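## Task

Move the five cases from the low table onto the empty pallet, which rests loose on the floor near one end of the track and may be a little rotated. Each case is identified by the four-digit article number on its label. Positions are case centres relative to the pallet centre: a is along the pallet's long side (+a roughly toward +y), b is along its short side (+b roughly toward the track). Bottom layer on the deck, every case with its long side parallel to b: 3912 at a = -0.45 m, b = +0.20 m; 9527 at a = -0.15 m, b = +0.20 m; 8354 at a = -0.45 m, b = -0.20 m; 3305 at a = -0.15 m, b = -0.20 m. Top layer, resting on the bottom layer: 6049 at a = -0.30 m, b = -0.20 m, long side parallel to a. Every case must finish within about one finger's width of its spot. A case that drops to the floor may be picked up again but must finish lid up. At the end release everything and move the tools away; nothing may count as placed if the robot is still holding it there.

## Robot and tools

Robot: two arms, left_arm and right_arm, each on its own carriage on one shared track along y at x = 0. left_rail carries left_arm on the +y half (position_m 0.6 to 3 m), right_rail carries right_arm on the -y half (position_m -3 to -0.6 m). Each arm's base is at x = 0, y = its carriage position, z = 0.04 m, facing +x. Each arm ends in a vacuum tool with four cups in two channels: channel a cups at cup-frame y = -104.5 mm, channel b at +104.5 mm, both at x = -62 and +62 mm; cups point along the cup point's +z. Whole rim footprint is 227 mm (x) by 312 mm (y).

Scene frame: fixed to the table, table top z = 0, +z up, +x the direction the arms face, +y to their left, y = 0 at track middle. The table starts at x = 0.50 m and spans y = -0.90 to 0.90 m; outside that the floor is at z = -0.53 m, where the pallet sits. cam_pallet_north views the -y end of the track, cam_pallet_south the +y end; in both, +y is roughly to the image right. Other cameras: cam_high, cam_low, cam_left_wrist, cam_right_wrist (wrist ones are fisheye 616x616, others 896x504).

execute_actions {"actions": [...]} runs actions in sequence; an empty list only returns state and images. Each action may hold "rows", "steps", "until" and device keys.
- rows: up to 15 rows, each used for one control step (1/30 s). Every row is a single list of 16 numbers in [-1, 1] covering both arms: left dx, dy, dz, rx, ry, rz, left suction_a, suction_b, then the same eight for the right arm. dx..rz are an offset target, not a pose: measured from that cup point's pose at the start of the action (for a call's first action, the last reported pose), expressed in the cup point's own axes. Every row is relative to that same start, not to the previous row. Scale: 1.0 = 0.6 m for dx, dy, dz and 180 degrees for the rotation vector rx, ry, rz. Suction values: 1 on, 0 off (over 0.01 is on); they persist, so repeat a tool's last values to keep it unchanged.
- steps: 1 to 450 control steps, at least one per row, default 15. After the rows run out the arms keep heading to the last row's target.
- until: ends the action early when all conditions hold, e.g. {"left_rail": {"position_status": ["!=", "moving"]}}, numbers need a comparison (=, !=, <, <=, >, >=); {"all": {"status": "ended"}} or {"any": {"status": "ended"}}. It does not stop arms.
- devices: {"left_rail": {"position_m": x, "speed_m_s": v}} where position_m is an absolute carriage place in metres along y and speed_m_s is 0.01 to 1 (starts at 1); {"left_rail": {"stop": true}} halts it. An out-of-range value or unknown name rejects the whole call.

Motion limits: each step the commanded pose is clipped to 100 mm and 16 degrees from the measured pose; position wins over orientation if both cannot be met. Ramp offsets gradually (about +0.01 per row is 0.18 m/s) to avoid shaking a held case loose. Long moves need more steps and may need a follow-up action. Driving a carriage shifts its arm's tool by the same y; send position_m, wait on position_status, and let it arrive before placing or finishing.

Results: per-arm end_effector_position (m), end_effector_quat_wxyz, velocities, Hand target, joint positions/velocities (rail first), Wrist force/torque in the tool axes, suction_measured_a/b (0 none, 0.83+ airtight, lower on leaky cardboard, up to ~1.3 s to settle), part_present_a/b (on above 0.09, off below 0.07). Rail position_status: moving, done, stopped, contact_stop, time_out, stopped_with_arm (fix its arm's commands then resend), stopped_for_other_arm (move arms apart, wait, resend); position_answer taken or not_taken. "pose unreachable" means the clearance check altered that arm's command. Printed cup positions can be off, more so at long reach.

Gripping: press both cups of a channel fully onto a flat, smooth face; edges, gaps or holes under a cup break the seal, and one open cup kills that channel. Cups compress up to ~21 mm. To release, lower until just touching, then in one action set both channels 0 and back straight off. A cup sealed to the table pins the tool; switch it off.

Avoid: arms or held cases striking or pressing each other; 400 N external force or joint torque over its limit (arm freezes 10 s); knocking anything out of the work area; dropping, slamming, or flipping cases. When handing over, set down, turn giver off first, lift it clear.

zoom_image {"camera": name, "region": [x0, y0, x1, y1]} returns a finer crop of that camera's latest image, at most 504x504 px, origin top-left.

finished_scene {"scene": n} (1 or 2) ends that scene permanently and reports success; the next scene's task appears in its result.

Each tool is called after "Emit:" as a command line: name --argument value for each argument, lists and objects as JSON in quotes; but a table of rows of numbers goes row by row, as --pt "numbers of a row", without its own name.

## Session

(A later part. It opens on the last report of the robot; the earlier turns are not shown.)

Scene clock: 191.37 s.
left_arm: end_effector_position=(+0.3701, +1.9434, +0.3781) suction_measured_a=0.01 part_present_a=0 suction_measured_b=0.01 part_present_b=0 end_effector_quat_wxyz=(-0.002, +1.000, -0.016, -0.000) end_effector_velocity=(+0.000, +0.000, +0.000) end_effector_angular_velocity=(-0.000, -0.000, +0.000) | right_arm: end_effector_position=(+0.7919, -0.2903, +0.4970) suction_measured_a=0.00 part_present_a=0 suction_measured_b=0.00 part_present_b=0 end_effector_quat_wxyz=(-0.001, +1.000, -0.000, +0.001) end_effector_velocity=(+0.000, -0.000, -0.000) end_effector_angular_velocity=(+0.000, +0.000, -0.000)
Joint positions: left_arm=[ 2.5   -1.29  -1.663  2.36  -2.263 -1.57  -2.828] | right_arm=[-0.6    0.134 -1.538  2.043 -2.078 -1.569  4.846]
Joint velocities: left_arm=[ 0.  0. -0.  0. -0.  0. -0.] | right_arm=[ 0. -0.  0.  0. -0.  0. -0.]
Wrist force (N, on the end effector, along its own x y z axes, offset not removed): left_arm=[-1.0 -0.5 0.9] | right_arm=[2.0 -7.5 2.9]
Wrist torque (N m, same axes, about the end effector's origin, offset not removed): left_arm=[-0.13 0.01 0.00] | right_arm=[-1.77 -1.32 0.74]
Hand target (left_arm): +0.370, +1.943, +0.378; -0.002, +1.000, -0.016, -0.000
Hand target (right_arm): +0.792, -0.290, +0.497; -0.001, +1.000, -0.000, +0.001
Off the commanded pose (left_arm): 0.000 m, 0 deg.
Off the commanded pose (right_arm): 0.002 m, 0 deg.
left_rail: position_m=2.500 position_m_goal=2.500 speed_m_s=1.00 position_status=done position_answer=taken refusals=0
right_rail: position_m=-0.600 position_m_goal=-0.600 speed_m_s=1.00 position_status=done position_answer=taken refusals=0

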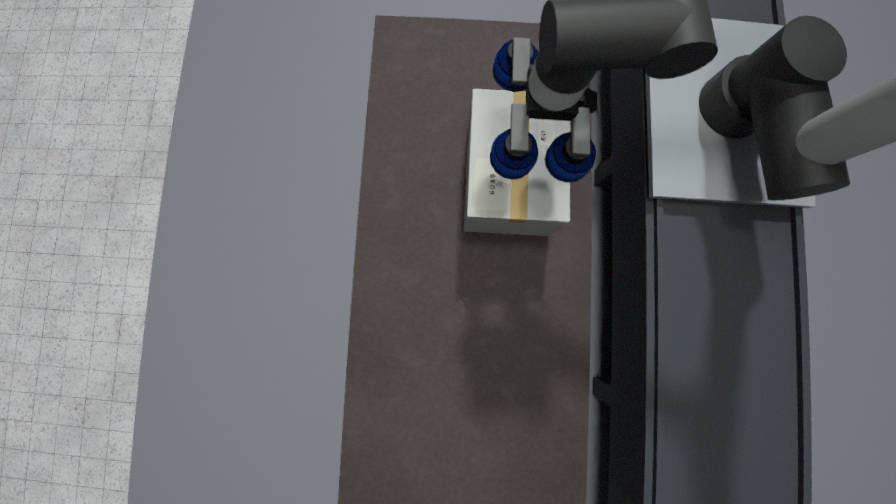

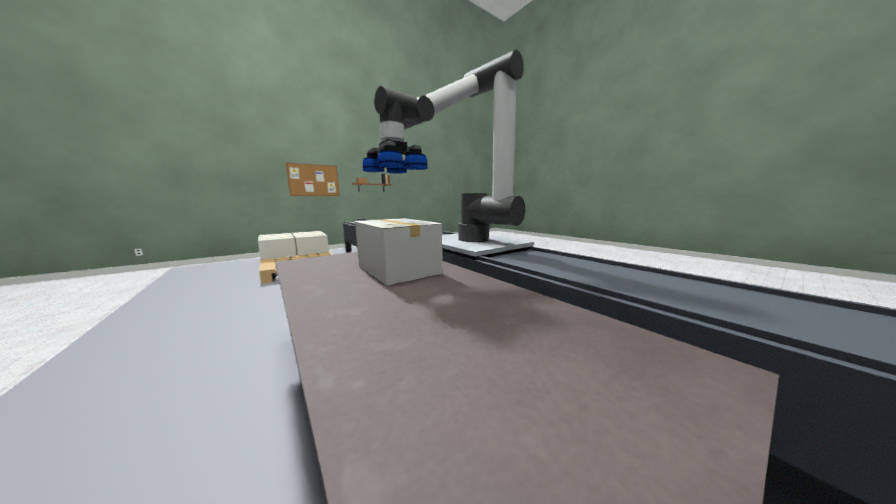

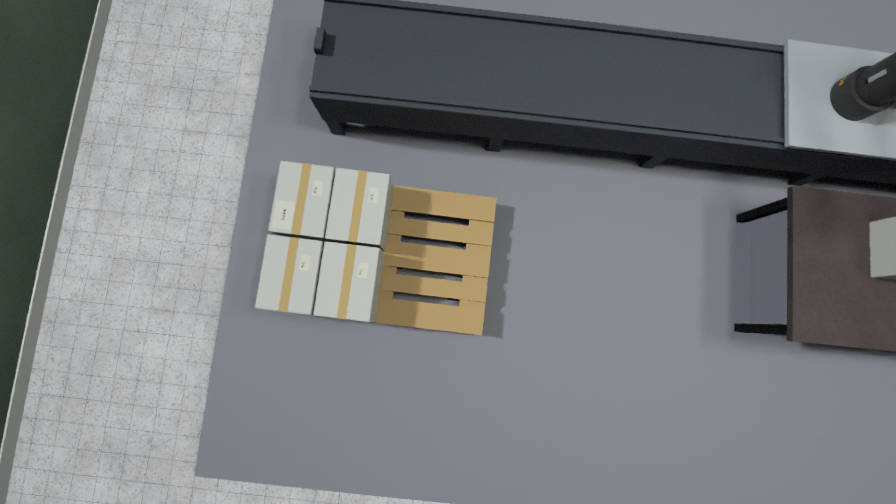

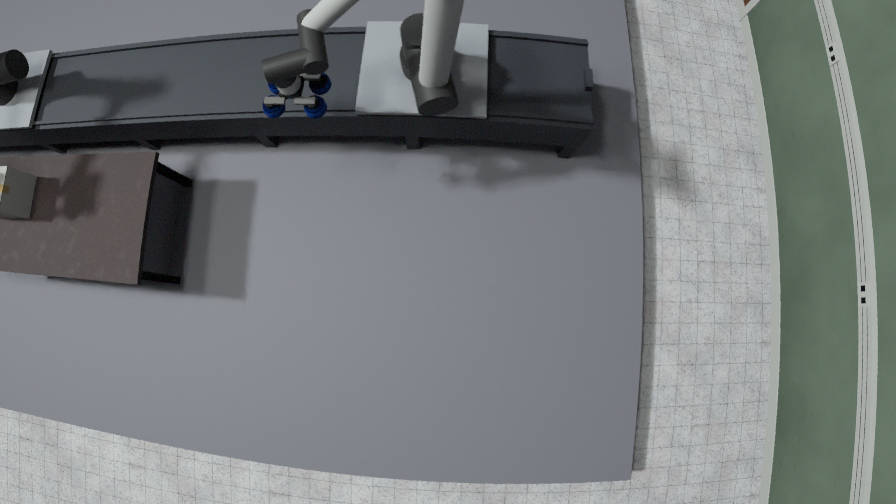

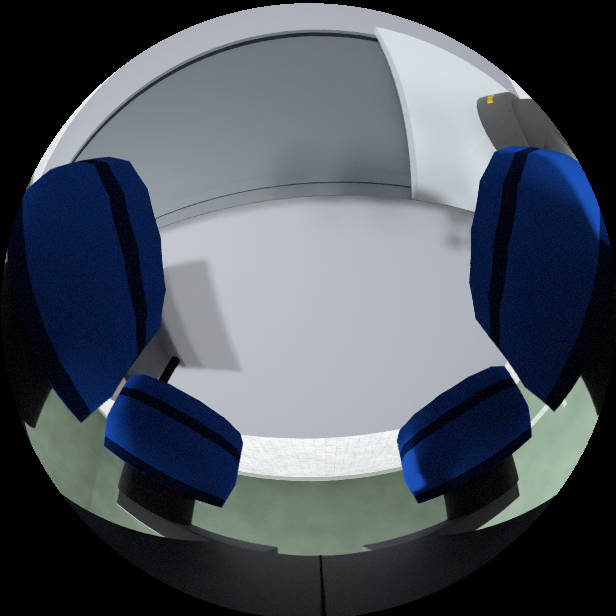

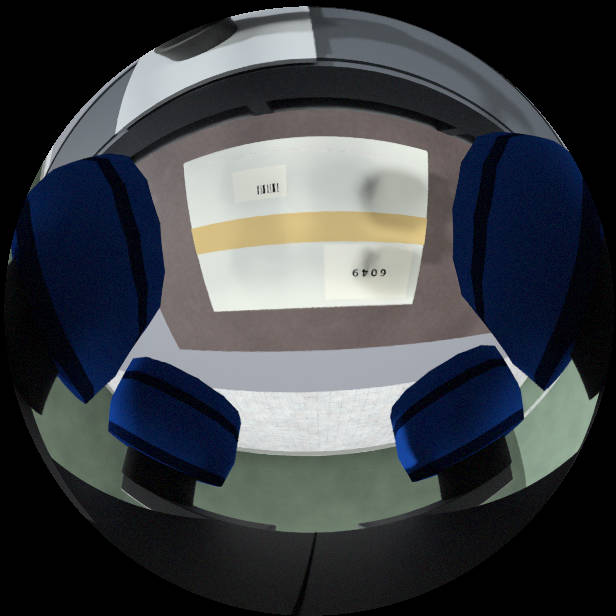

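Emit:
execute_actions --actions '[{"rows":[[0,0,0,0,0,0,0,0,0.005,0.003,0.433,0,0,0,1,1]],"steps":60},{"rows":[[0,0,0,0,0,0,0,0,0,0,-0.08,0,0,0,1,1]],"steps":18},{"rows":[[0,0,0,0,0,0,0,0,0.354,0.512,0,0,0,0,1,1]],"right_rail":{"position_m":-3},"steps":45},{"rows":[[0,0,0,0,0,0,0,0,0.354,0.511,0.26,0,0,0.005,1,1]],"steps":51},{"rows":[[0,0,0,0,0,0,0,0,0,0,0.048,0,0,0,1,1]],"steps":20}]'

Scene clock: 203.03 s.
left_arm: end_effector_position=(+0.3701, +1.9434, +0.3781) suction_measured_a=0.01 part_present_a=0 suction_measured_b=0.01 part_present_b=0 end_effector_quat_wxyz=(-0.002, +1.000, -0.016, -0.000) end_effector_velocity=(-0.000, -0.000, +0.000) end_effector_angular_velocity=(-0.000, -0.000, -0.000) | right_arm: end_effector_position=(+1.2191, -3.3064, +0.0999) suction_measured_a=0.89 part_present_a=1 suction_measured_b=0.89 part_present_b=1 end_effector_quat_wxyz=(-0.001, +1.000, -0.008, +0.001) end_effector_velocity=(+0.000, +0.000, -0.002) end_effector_angular_velocity=(+0.000, -0.000, +0.000)
Joint positions: left_arm=[ 2.5   -1.29  -1.663  2.36  -2.263 -1.57  -2.828] | right_arm=[-3.    -0.407 -0.835  1.645 -2.382 -1.569  4.321]
Joint velocities: left_arm=[ 0. -0. -0. -0.  0.  0.  0.] | right_arm=[ 0.     0.     0.002  0.    -0.002  0.    -0.   ]
Wrist force (N, on the end effector, along its own x y z axes, offset not removed): left_arm=[0.5 1.3 1.5] | right_arm=[3.8 -10.4 -54.5]
Wrist torque (N m, same axes, about the end effector's origin, offset not removed): left_arm=[0.06 -0.23 0.02] | right_arm=[-3.52 -1.59 0.31]
Hand target (left_arm): +0.370, +1.943, +0.378; -0.002, +1.000, -0.016, -0.000
Hand target (right_arm): +1.219, -3.306, +0.100; -0.001, +1.000, -0.008, +0.001
Off the commanded pose (left_arm): 0.000 m, 0 deg.
Off the commanded pose (right_arm): 0.000 m, 0 deg.
left_rail: position_m=2.500 position_m_goal=2.500 speed_m_s=1.00 position_status=done position_answer=taken refusals=0
right_rail: position_m=-3.000 position_m_goal=-3.000 speed_m_s=1.00 position_status=done position_answer=taken refusals=0

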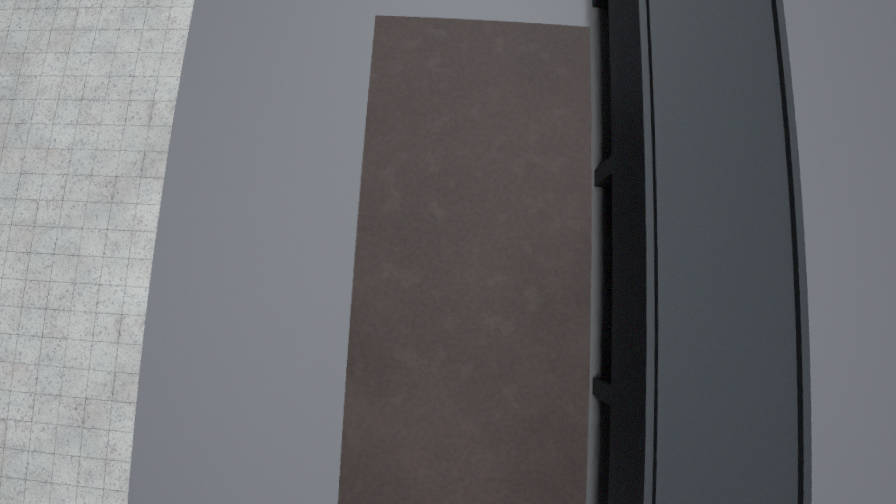

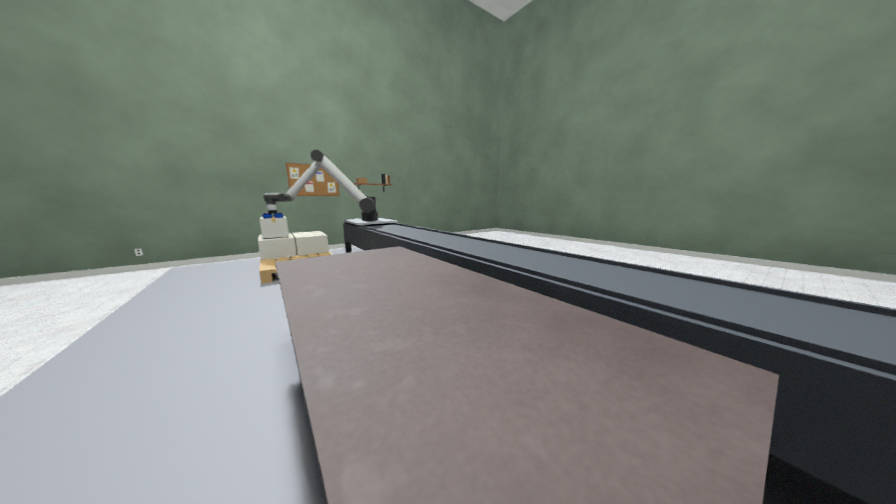

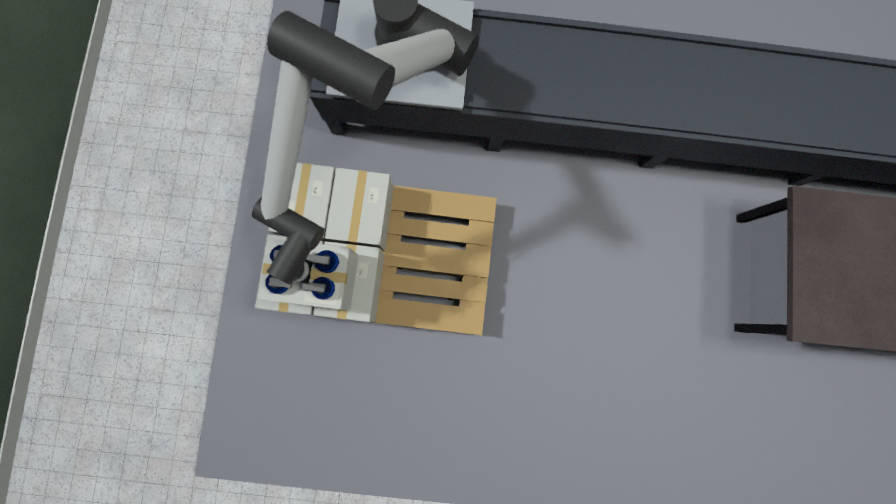

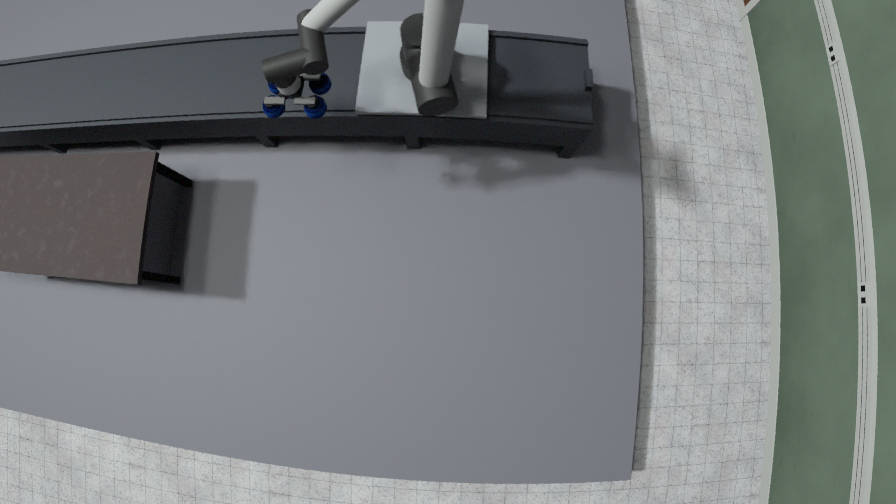

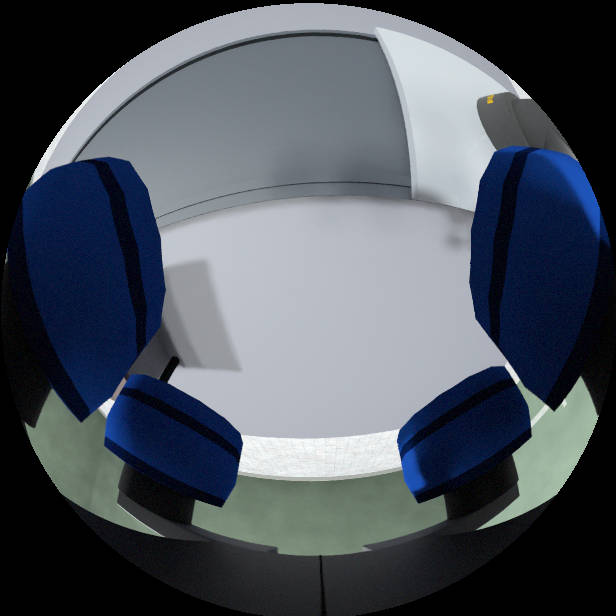

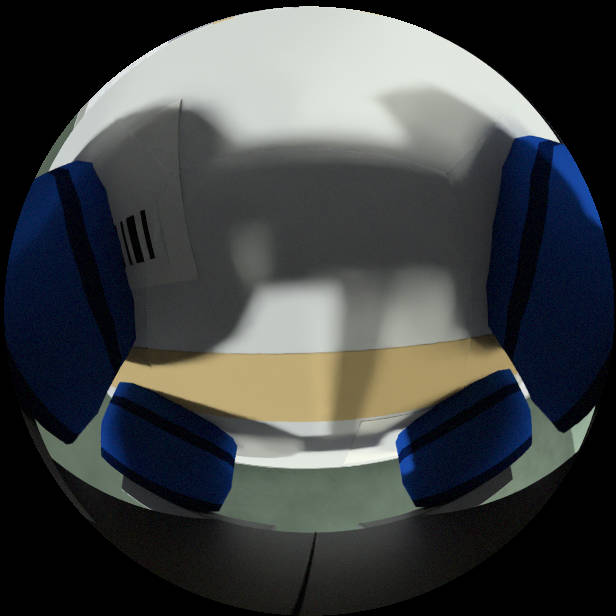

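Light case or contact; test.

Emit:
execute_actions --actions '[{"rows":[[0,0,0,0,0,0,0,0,0,0,0.004,0,0,0,1,1]],"steps":10}]'

Scene clock: 207.50 s.
left_arm: end_effector_position=(+0.3701, +1.9434, +0.3781) suction_measured_a=0.01 part_present_a=0 suction_measured_b=0.01 part_present_b=0 end_effector_quat_wxyz=(-0.002, +1.000, -0.016, -0.000) end_effector_velocity=(+0.000, +0.000, +0.000) end_effector_angular_velocity=(-0.000, -0.000, +0.000) | right_arm: end_effector_position=(+1.2191, -3.3064, +0.0977) suction_measured_a=0.89 part_present_a=1 suction_measured_b=0.89 part_present_b=1 end_effector_quat_wxyz=(-0.001, +1.000, -0.008, +0.001) end_effector_velocity=(+0.000, -0.000, -0.002) end_effector_angular_velocity=(-0.000, -0.000, -0.000)
Joint positions: left_arm=[ 2.5   -1.29  -1.663  2.36  -2.263 -1.57  -2.828] | right_arm=[-3.    -0.407 -0.834  1.645 -2.384 -1.569  4.321]
Joint velocities: left_arm=[ 0.  0. -0.  0. -0.  0. -0.] | right_arm=[ 0.     0.     0.002  0.    -0.002 -0.     0.   ]
Wrist force (N, on the end effector, along its own x y z axes, offset not removed): left_arm=[-1.4 -1.2 3.1] | right_arm=[3.8 -11.6 -51.8]
Wrist torque (N m, same axes, about the end effector's origin, offset not removed): left_arm=[-0.29 0.01 -0.08] | right_arm=[-3.48 -1.92 0.51]
Hand target (left_arm): +0.370, +1.943, +0.378; -0.002, +1.000, -0.016, -0.000
Hand target (right_arm): +1.219, -3.306, +0.097; -0.001, +1.000, -0.008, +0.001
Off the commanded pose (left_arm): 0.000 m, 0 deg.
Off the commanded pose (right_arm): 0.000 m, 0 deg.
left_rail: position_m=2.500 position_m_goal=2.500 speed_m_s=1.00 position_status=done position_answer=taken refusals=0
right_rail: position_m=-3.000 position_m_goal=-3.000 speed_m_s=1.00 position_status=done position_answer=taken refusals=0

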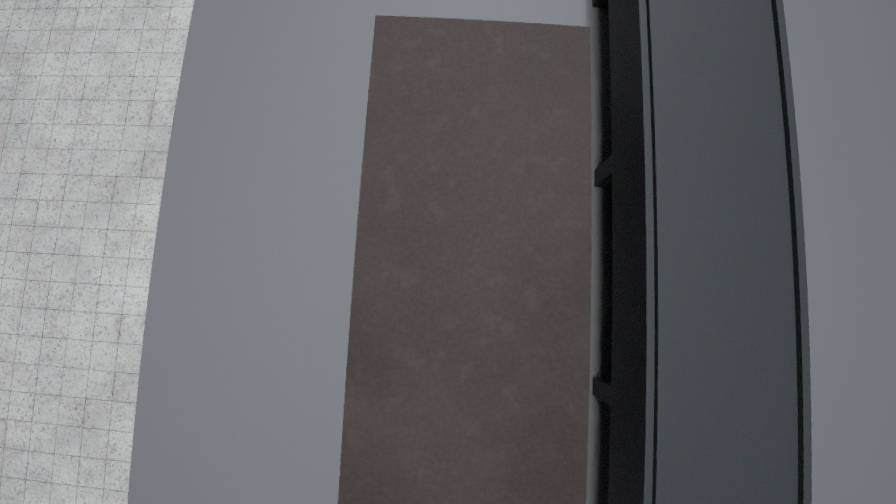

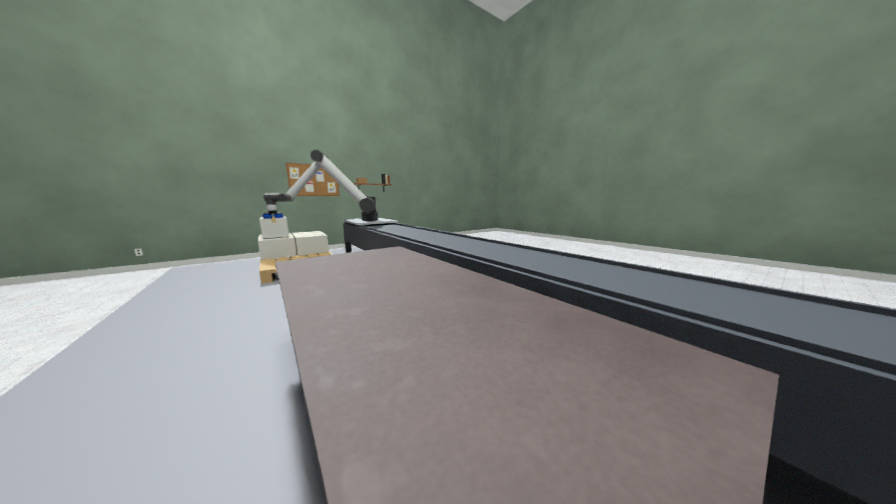

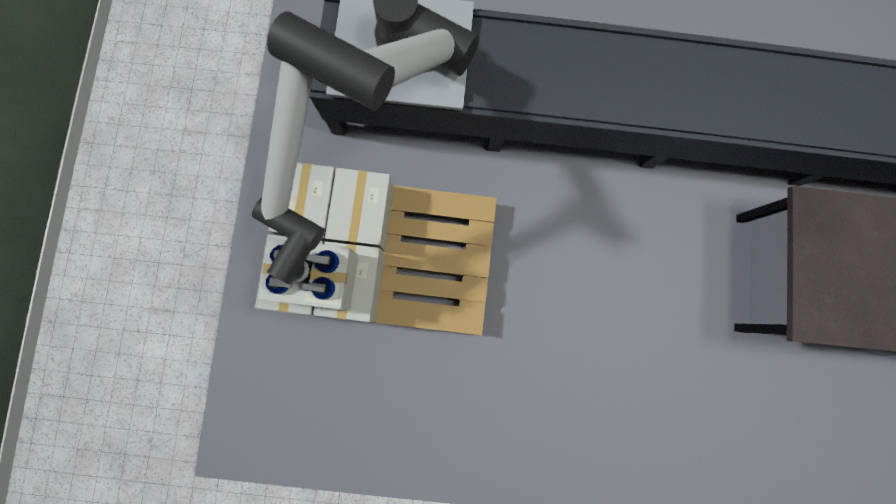

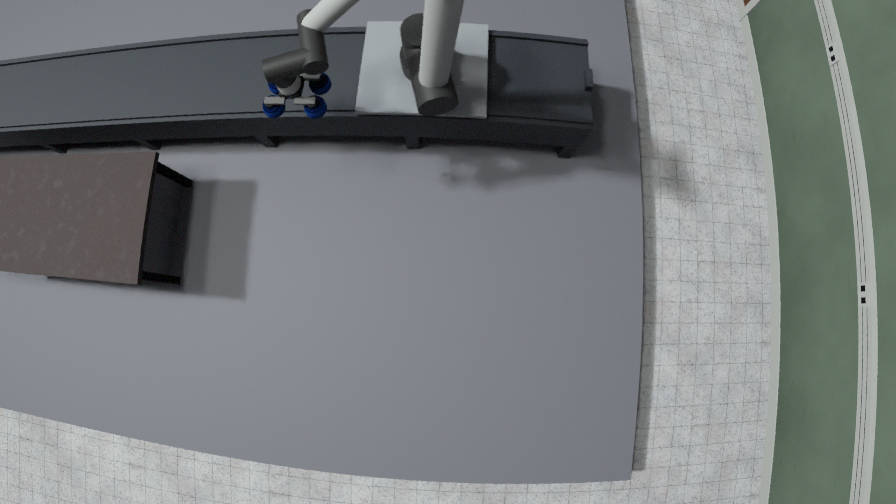

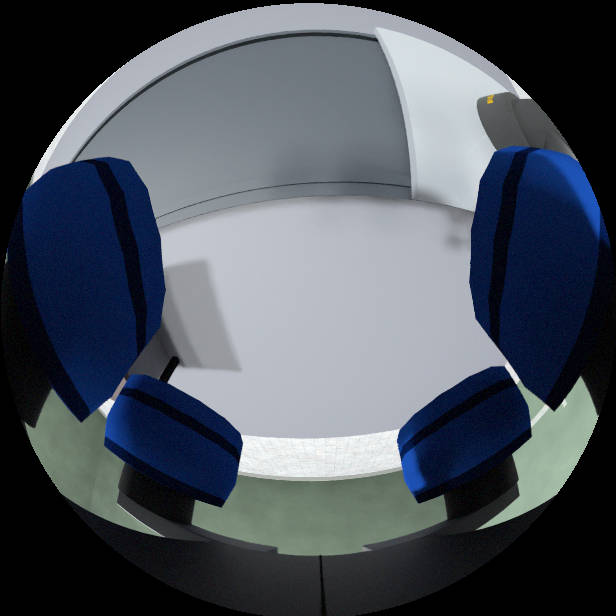

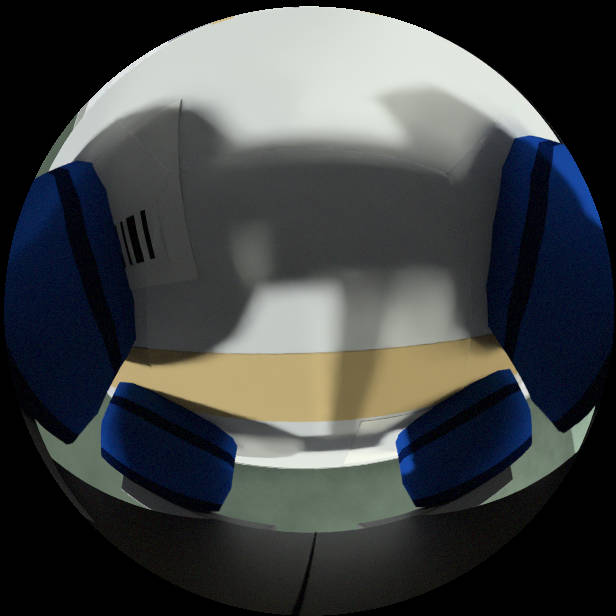

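Emit:
execute_actions --actions '[{"rows":[[0,0,0,0,0,0,0,0,-0.003,0,0.007,0,0,0,1,1]],"steps":12},{"rows":[[0,0,0,0,0,0,0,0,0,0,-0.005,0,0,0,0,0],[0,0,0,0,0,0,0,0,0,0,-0.01,0,0,0,0,0],[0,0,0,0,0,0,0,0,0,0,-0.015,0,0,0,0,0],[0,0,0,0,0,0,0,0,0,0,-0.02,0,0,0,0,0],[0,0,0,0,0,0,0,0,0,0,-0.03,0,0,0,0,0],[0,0,0,0,0,0,0,0,0,0,-0.04,0,0,0,0,0],[0,0,0,0,0,0,0,0,0,0,-0.06,0,0,0,0,0],[0,0,0,0,0,0,0,0,0,0,-0.4,0,0,0,0,0]],"steps":22},{"right_rail":{"position_m":-1.9},"steps":55}]'

Emit:
finished_scene --scene 2

Scene clock: 216.80 s.
left_arm: end_effector_position=(+0.3701, +1.9434, +0.3781) suction_measured_a=0.01 part_present_a=0 suction_measured_b=0.01 part_present_b=0 end_effector_quat_wxyz=(-0.002, +1.000, -0.016, -0.000) end_effector_velocity=(+0.000, -0.000, +0.000) end_effector_angular_velocity=(-0.000, -0.000, -0.000) | right_arm: end_effector_position=(+1.2173, -2.2064, +0.3339) suction_measured_a=0.00 part_present_a=0 suction_measured_b=0.00 part_present_b=0 end_effector_quat_wxyz=(-0.001, +1.000, -0.008, +0.001) end_effector_velocity=(-0.000, -0.000, -0.000) end_effector_angular_velocity=(+0.000, +0.000, -0.000)
Joint positions: left_arm=[ 2.5   -1.29  -1.663  2.36  -2.263 -1.57  -2.828] | right_arm=[-1.9   -0.408 -1.008  1.563 -2.127 -1.569  4.32 ]
Joint velocities: left_arm=[ 0.  0.  0. -0. -0. -0.  0.] | right_arm=[ 0. -0.  0. -0.  0. -0. -0.]
Wrist force (N, on the end effector, along its own x y z axes, offset not removed): left_arm=[-0.5 3.5 0.8] | right_arm=[-1.8 -7.3 0.1]
Wrist torque (N m, same axes, about the end effector's origin, offset not removed): left_arm=[0.36 0.01 -0.07] | right_arm=[-1.61 -0.68 0.27]
Hand target (left_arm): +0.370, +1.943, +0.378; -0.002, +1.000, -0.016, -0.000
Hand target (right_arm): +1.217, -2.206, +0.334; -0.001, +1.000, -0.008, +0.001
Off the commanded pose (left_arm): 0.000 m, 0 deg.
Off the commanded pose (right_arm): 0.000 m, 0 deg.
left_rail: position_m=2.500 position_m_goal=2.500 speed_m_s=1.00 position_status=done position_answer=taken refusals=0
right_rail: position_m=-1.900 position_m_goal=-1.900 speed_m_s=1.00 position_status=done position_answer=taken refusals=0

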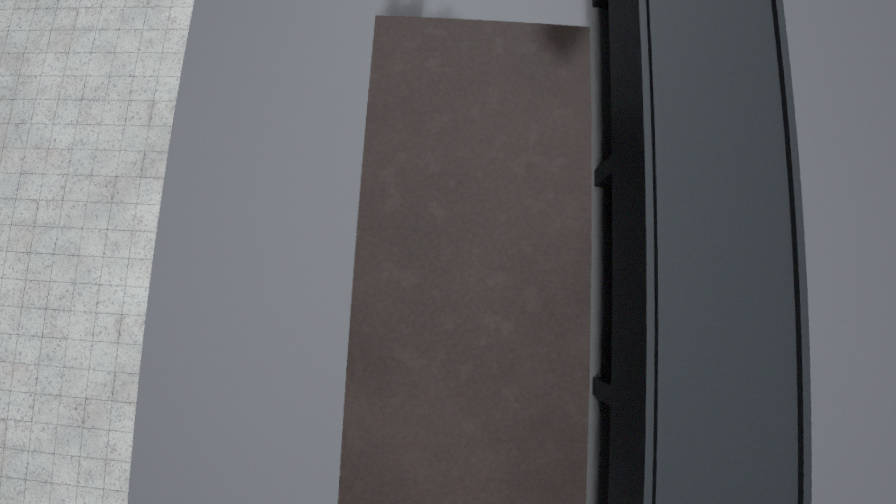

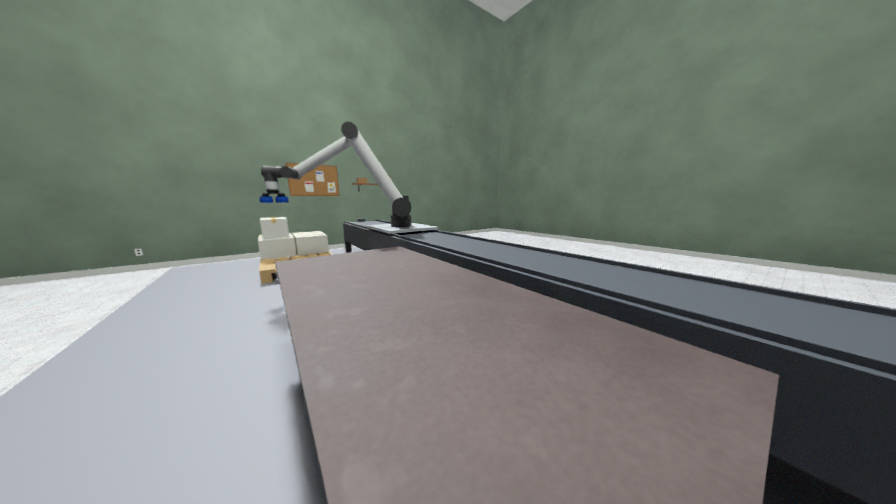

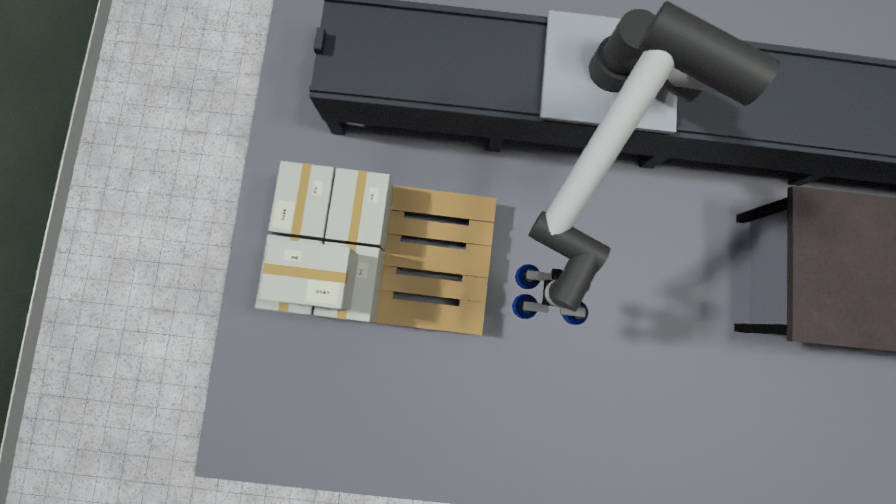

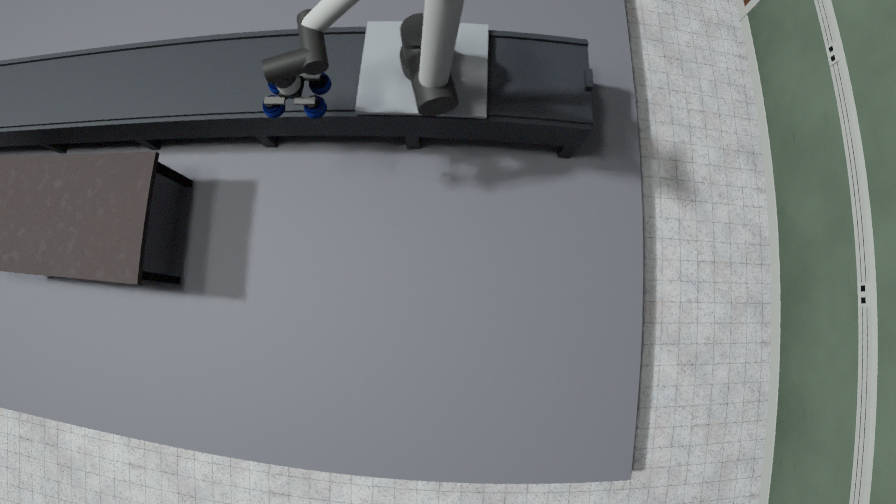

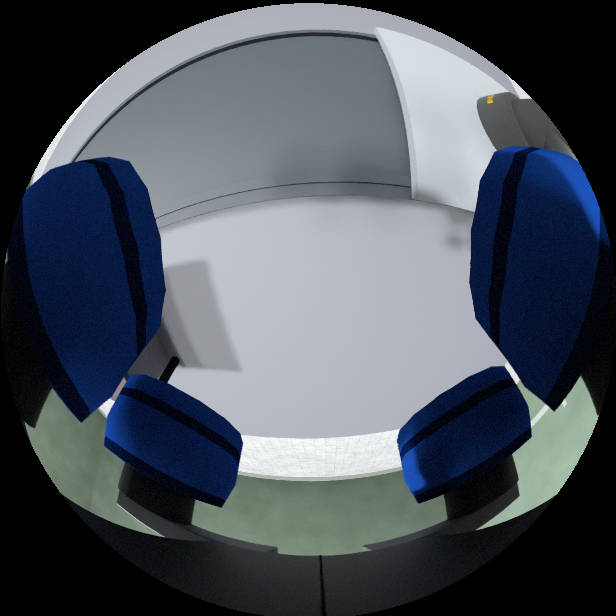

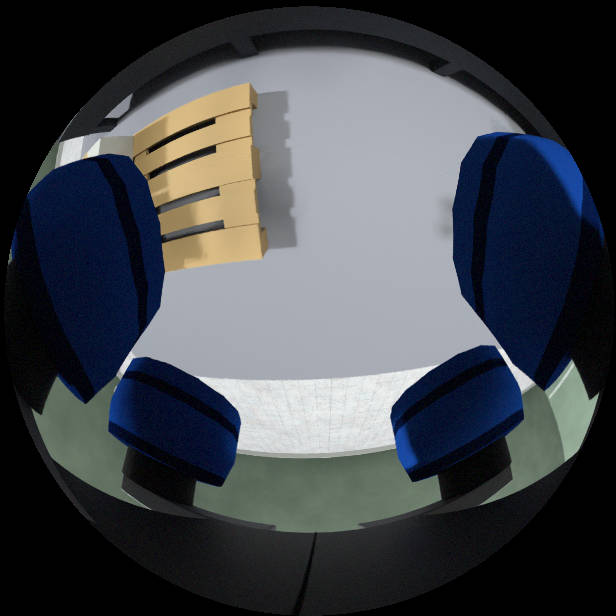

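The scene is finished: the task was done.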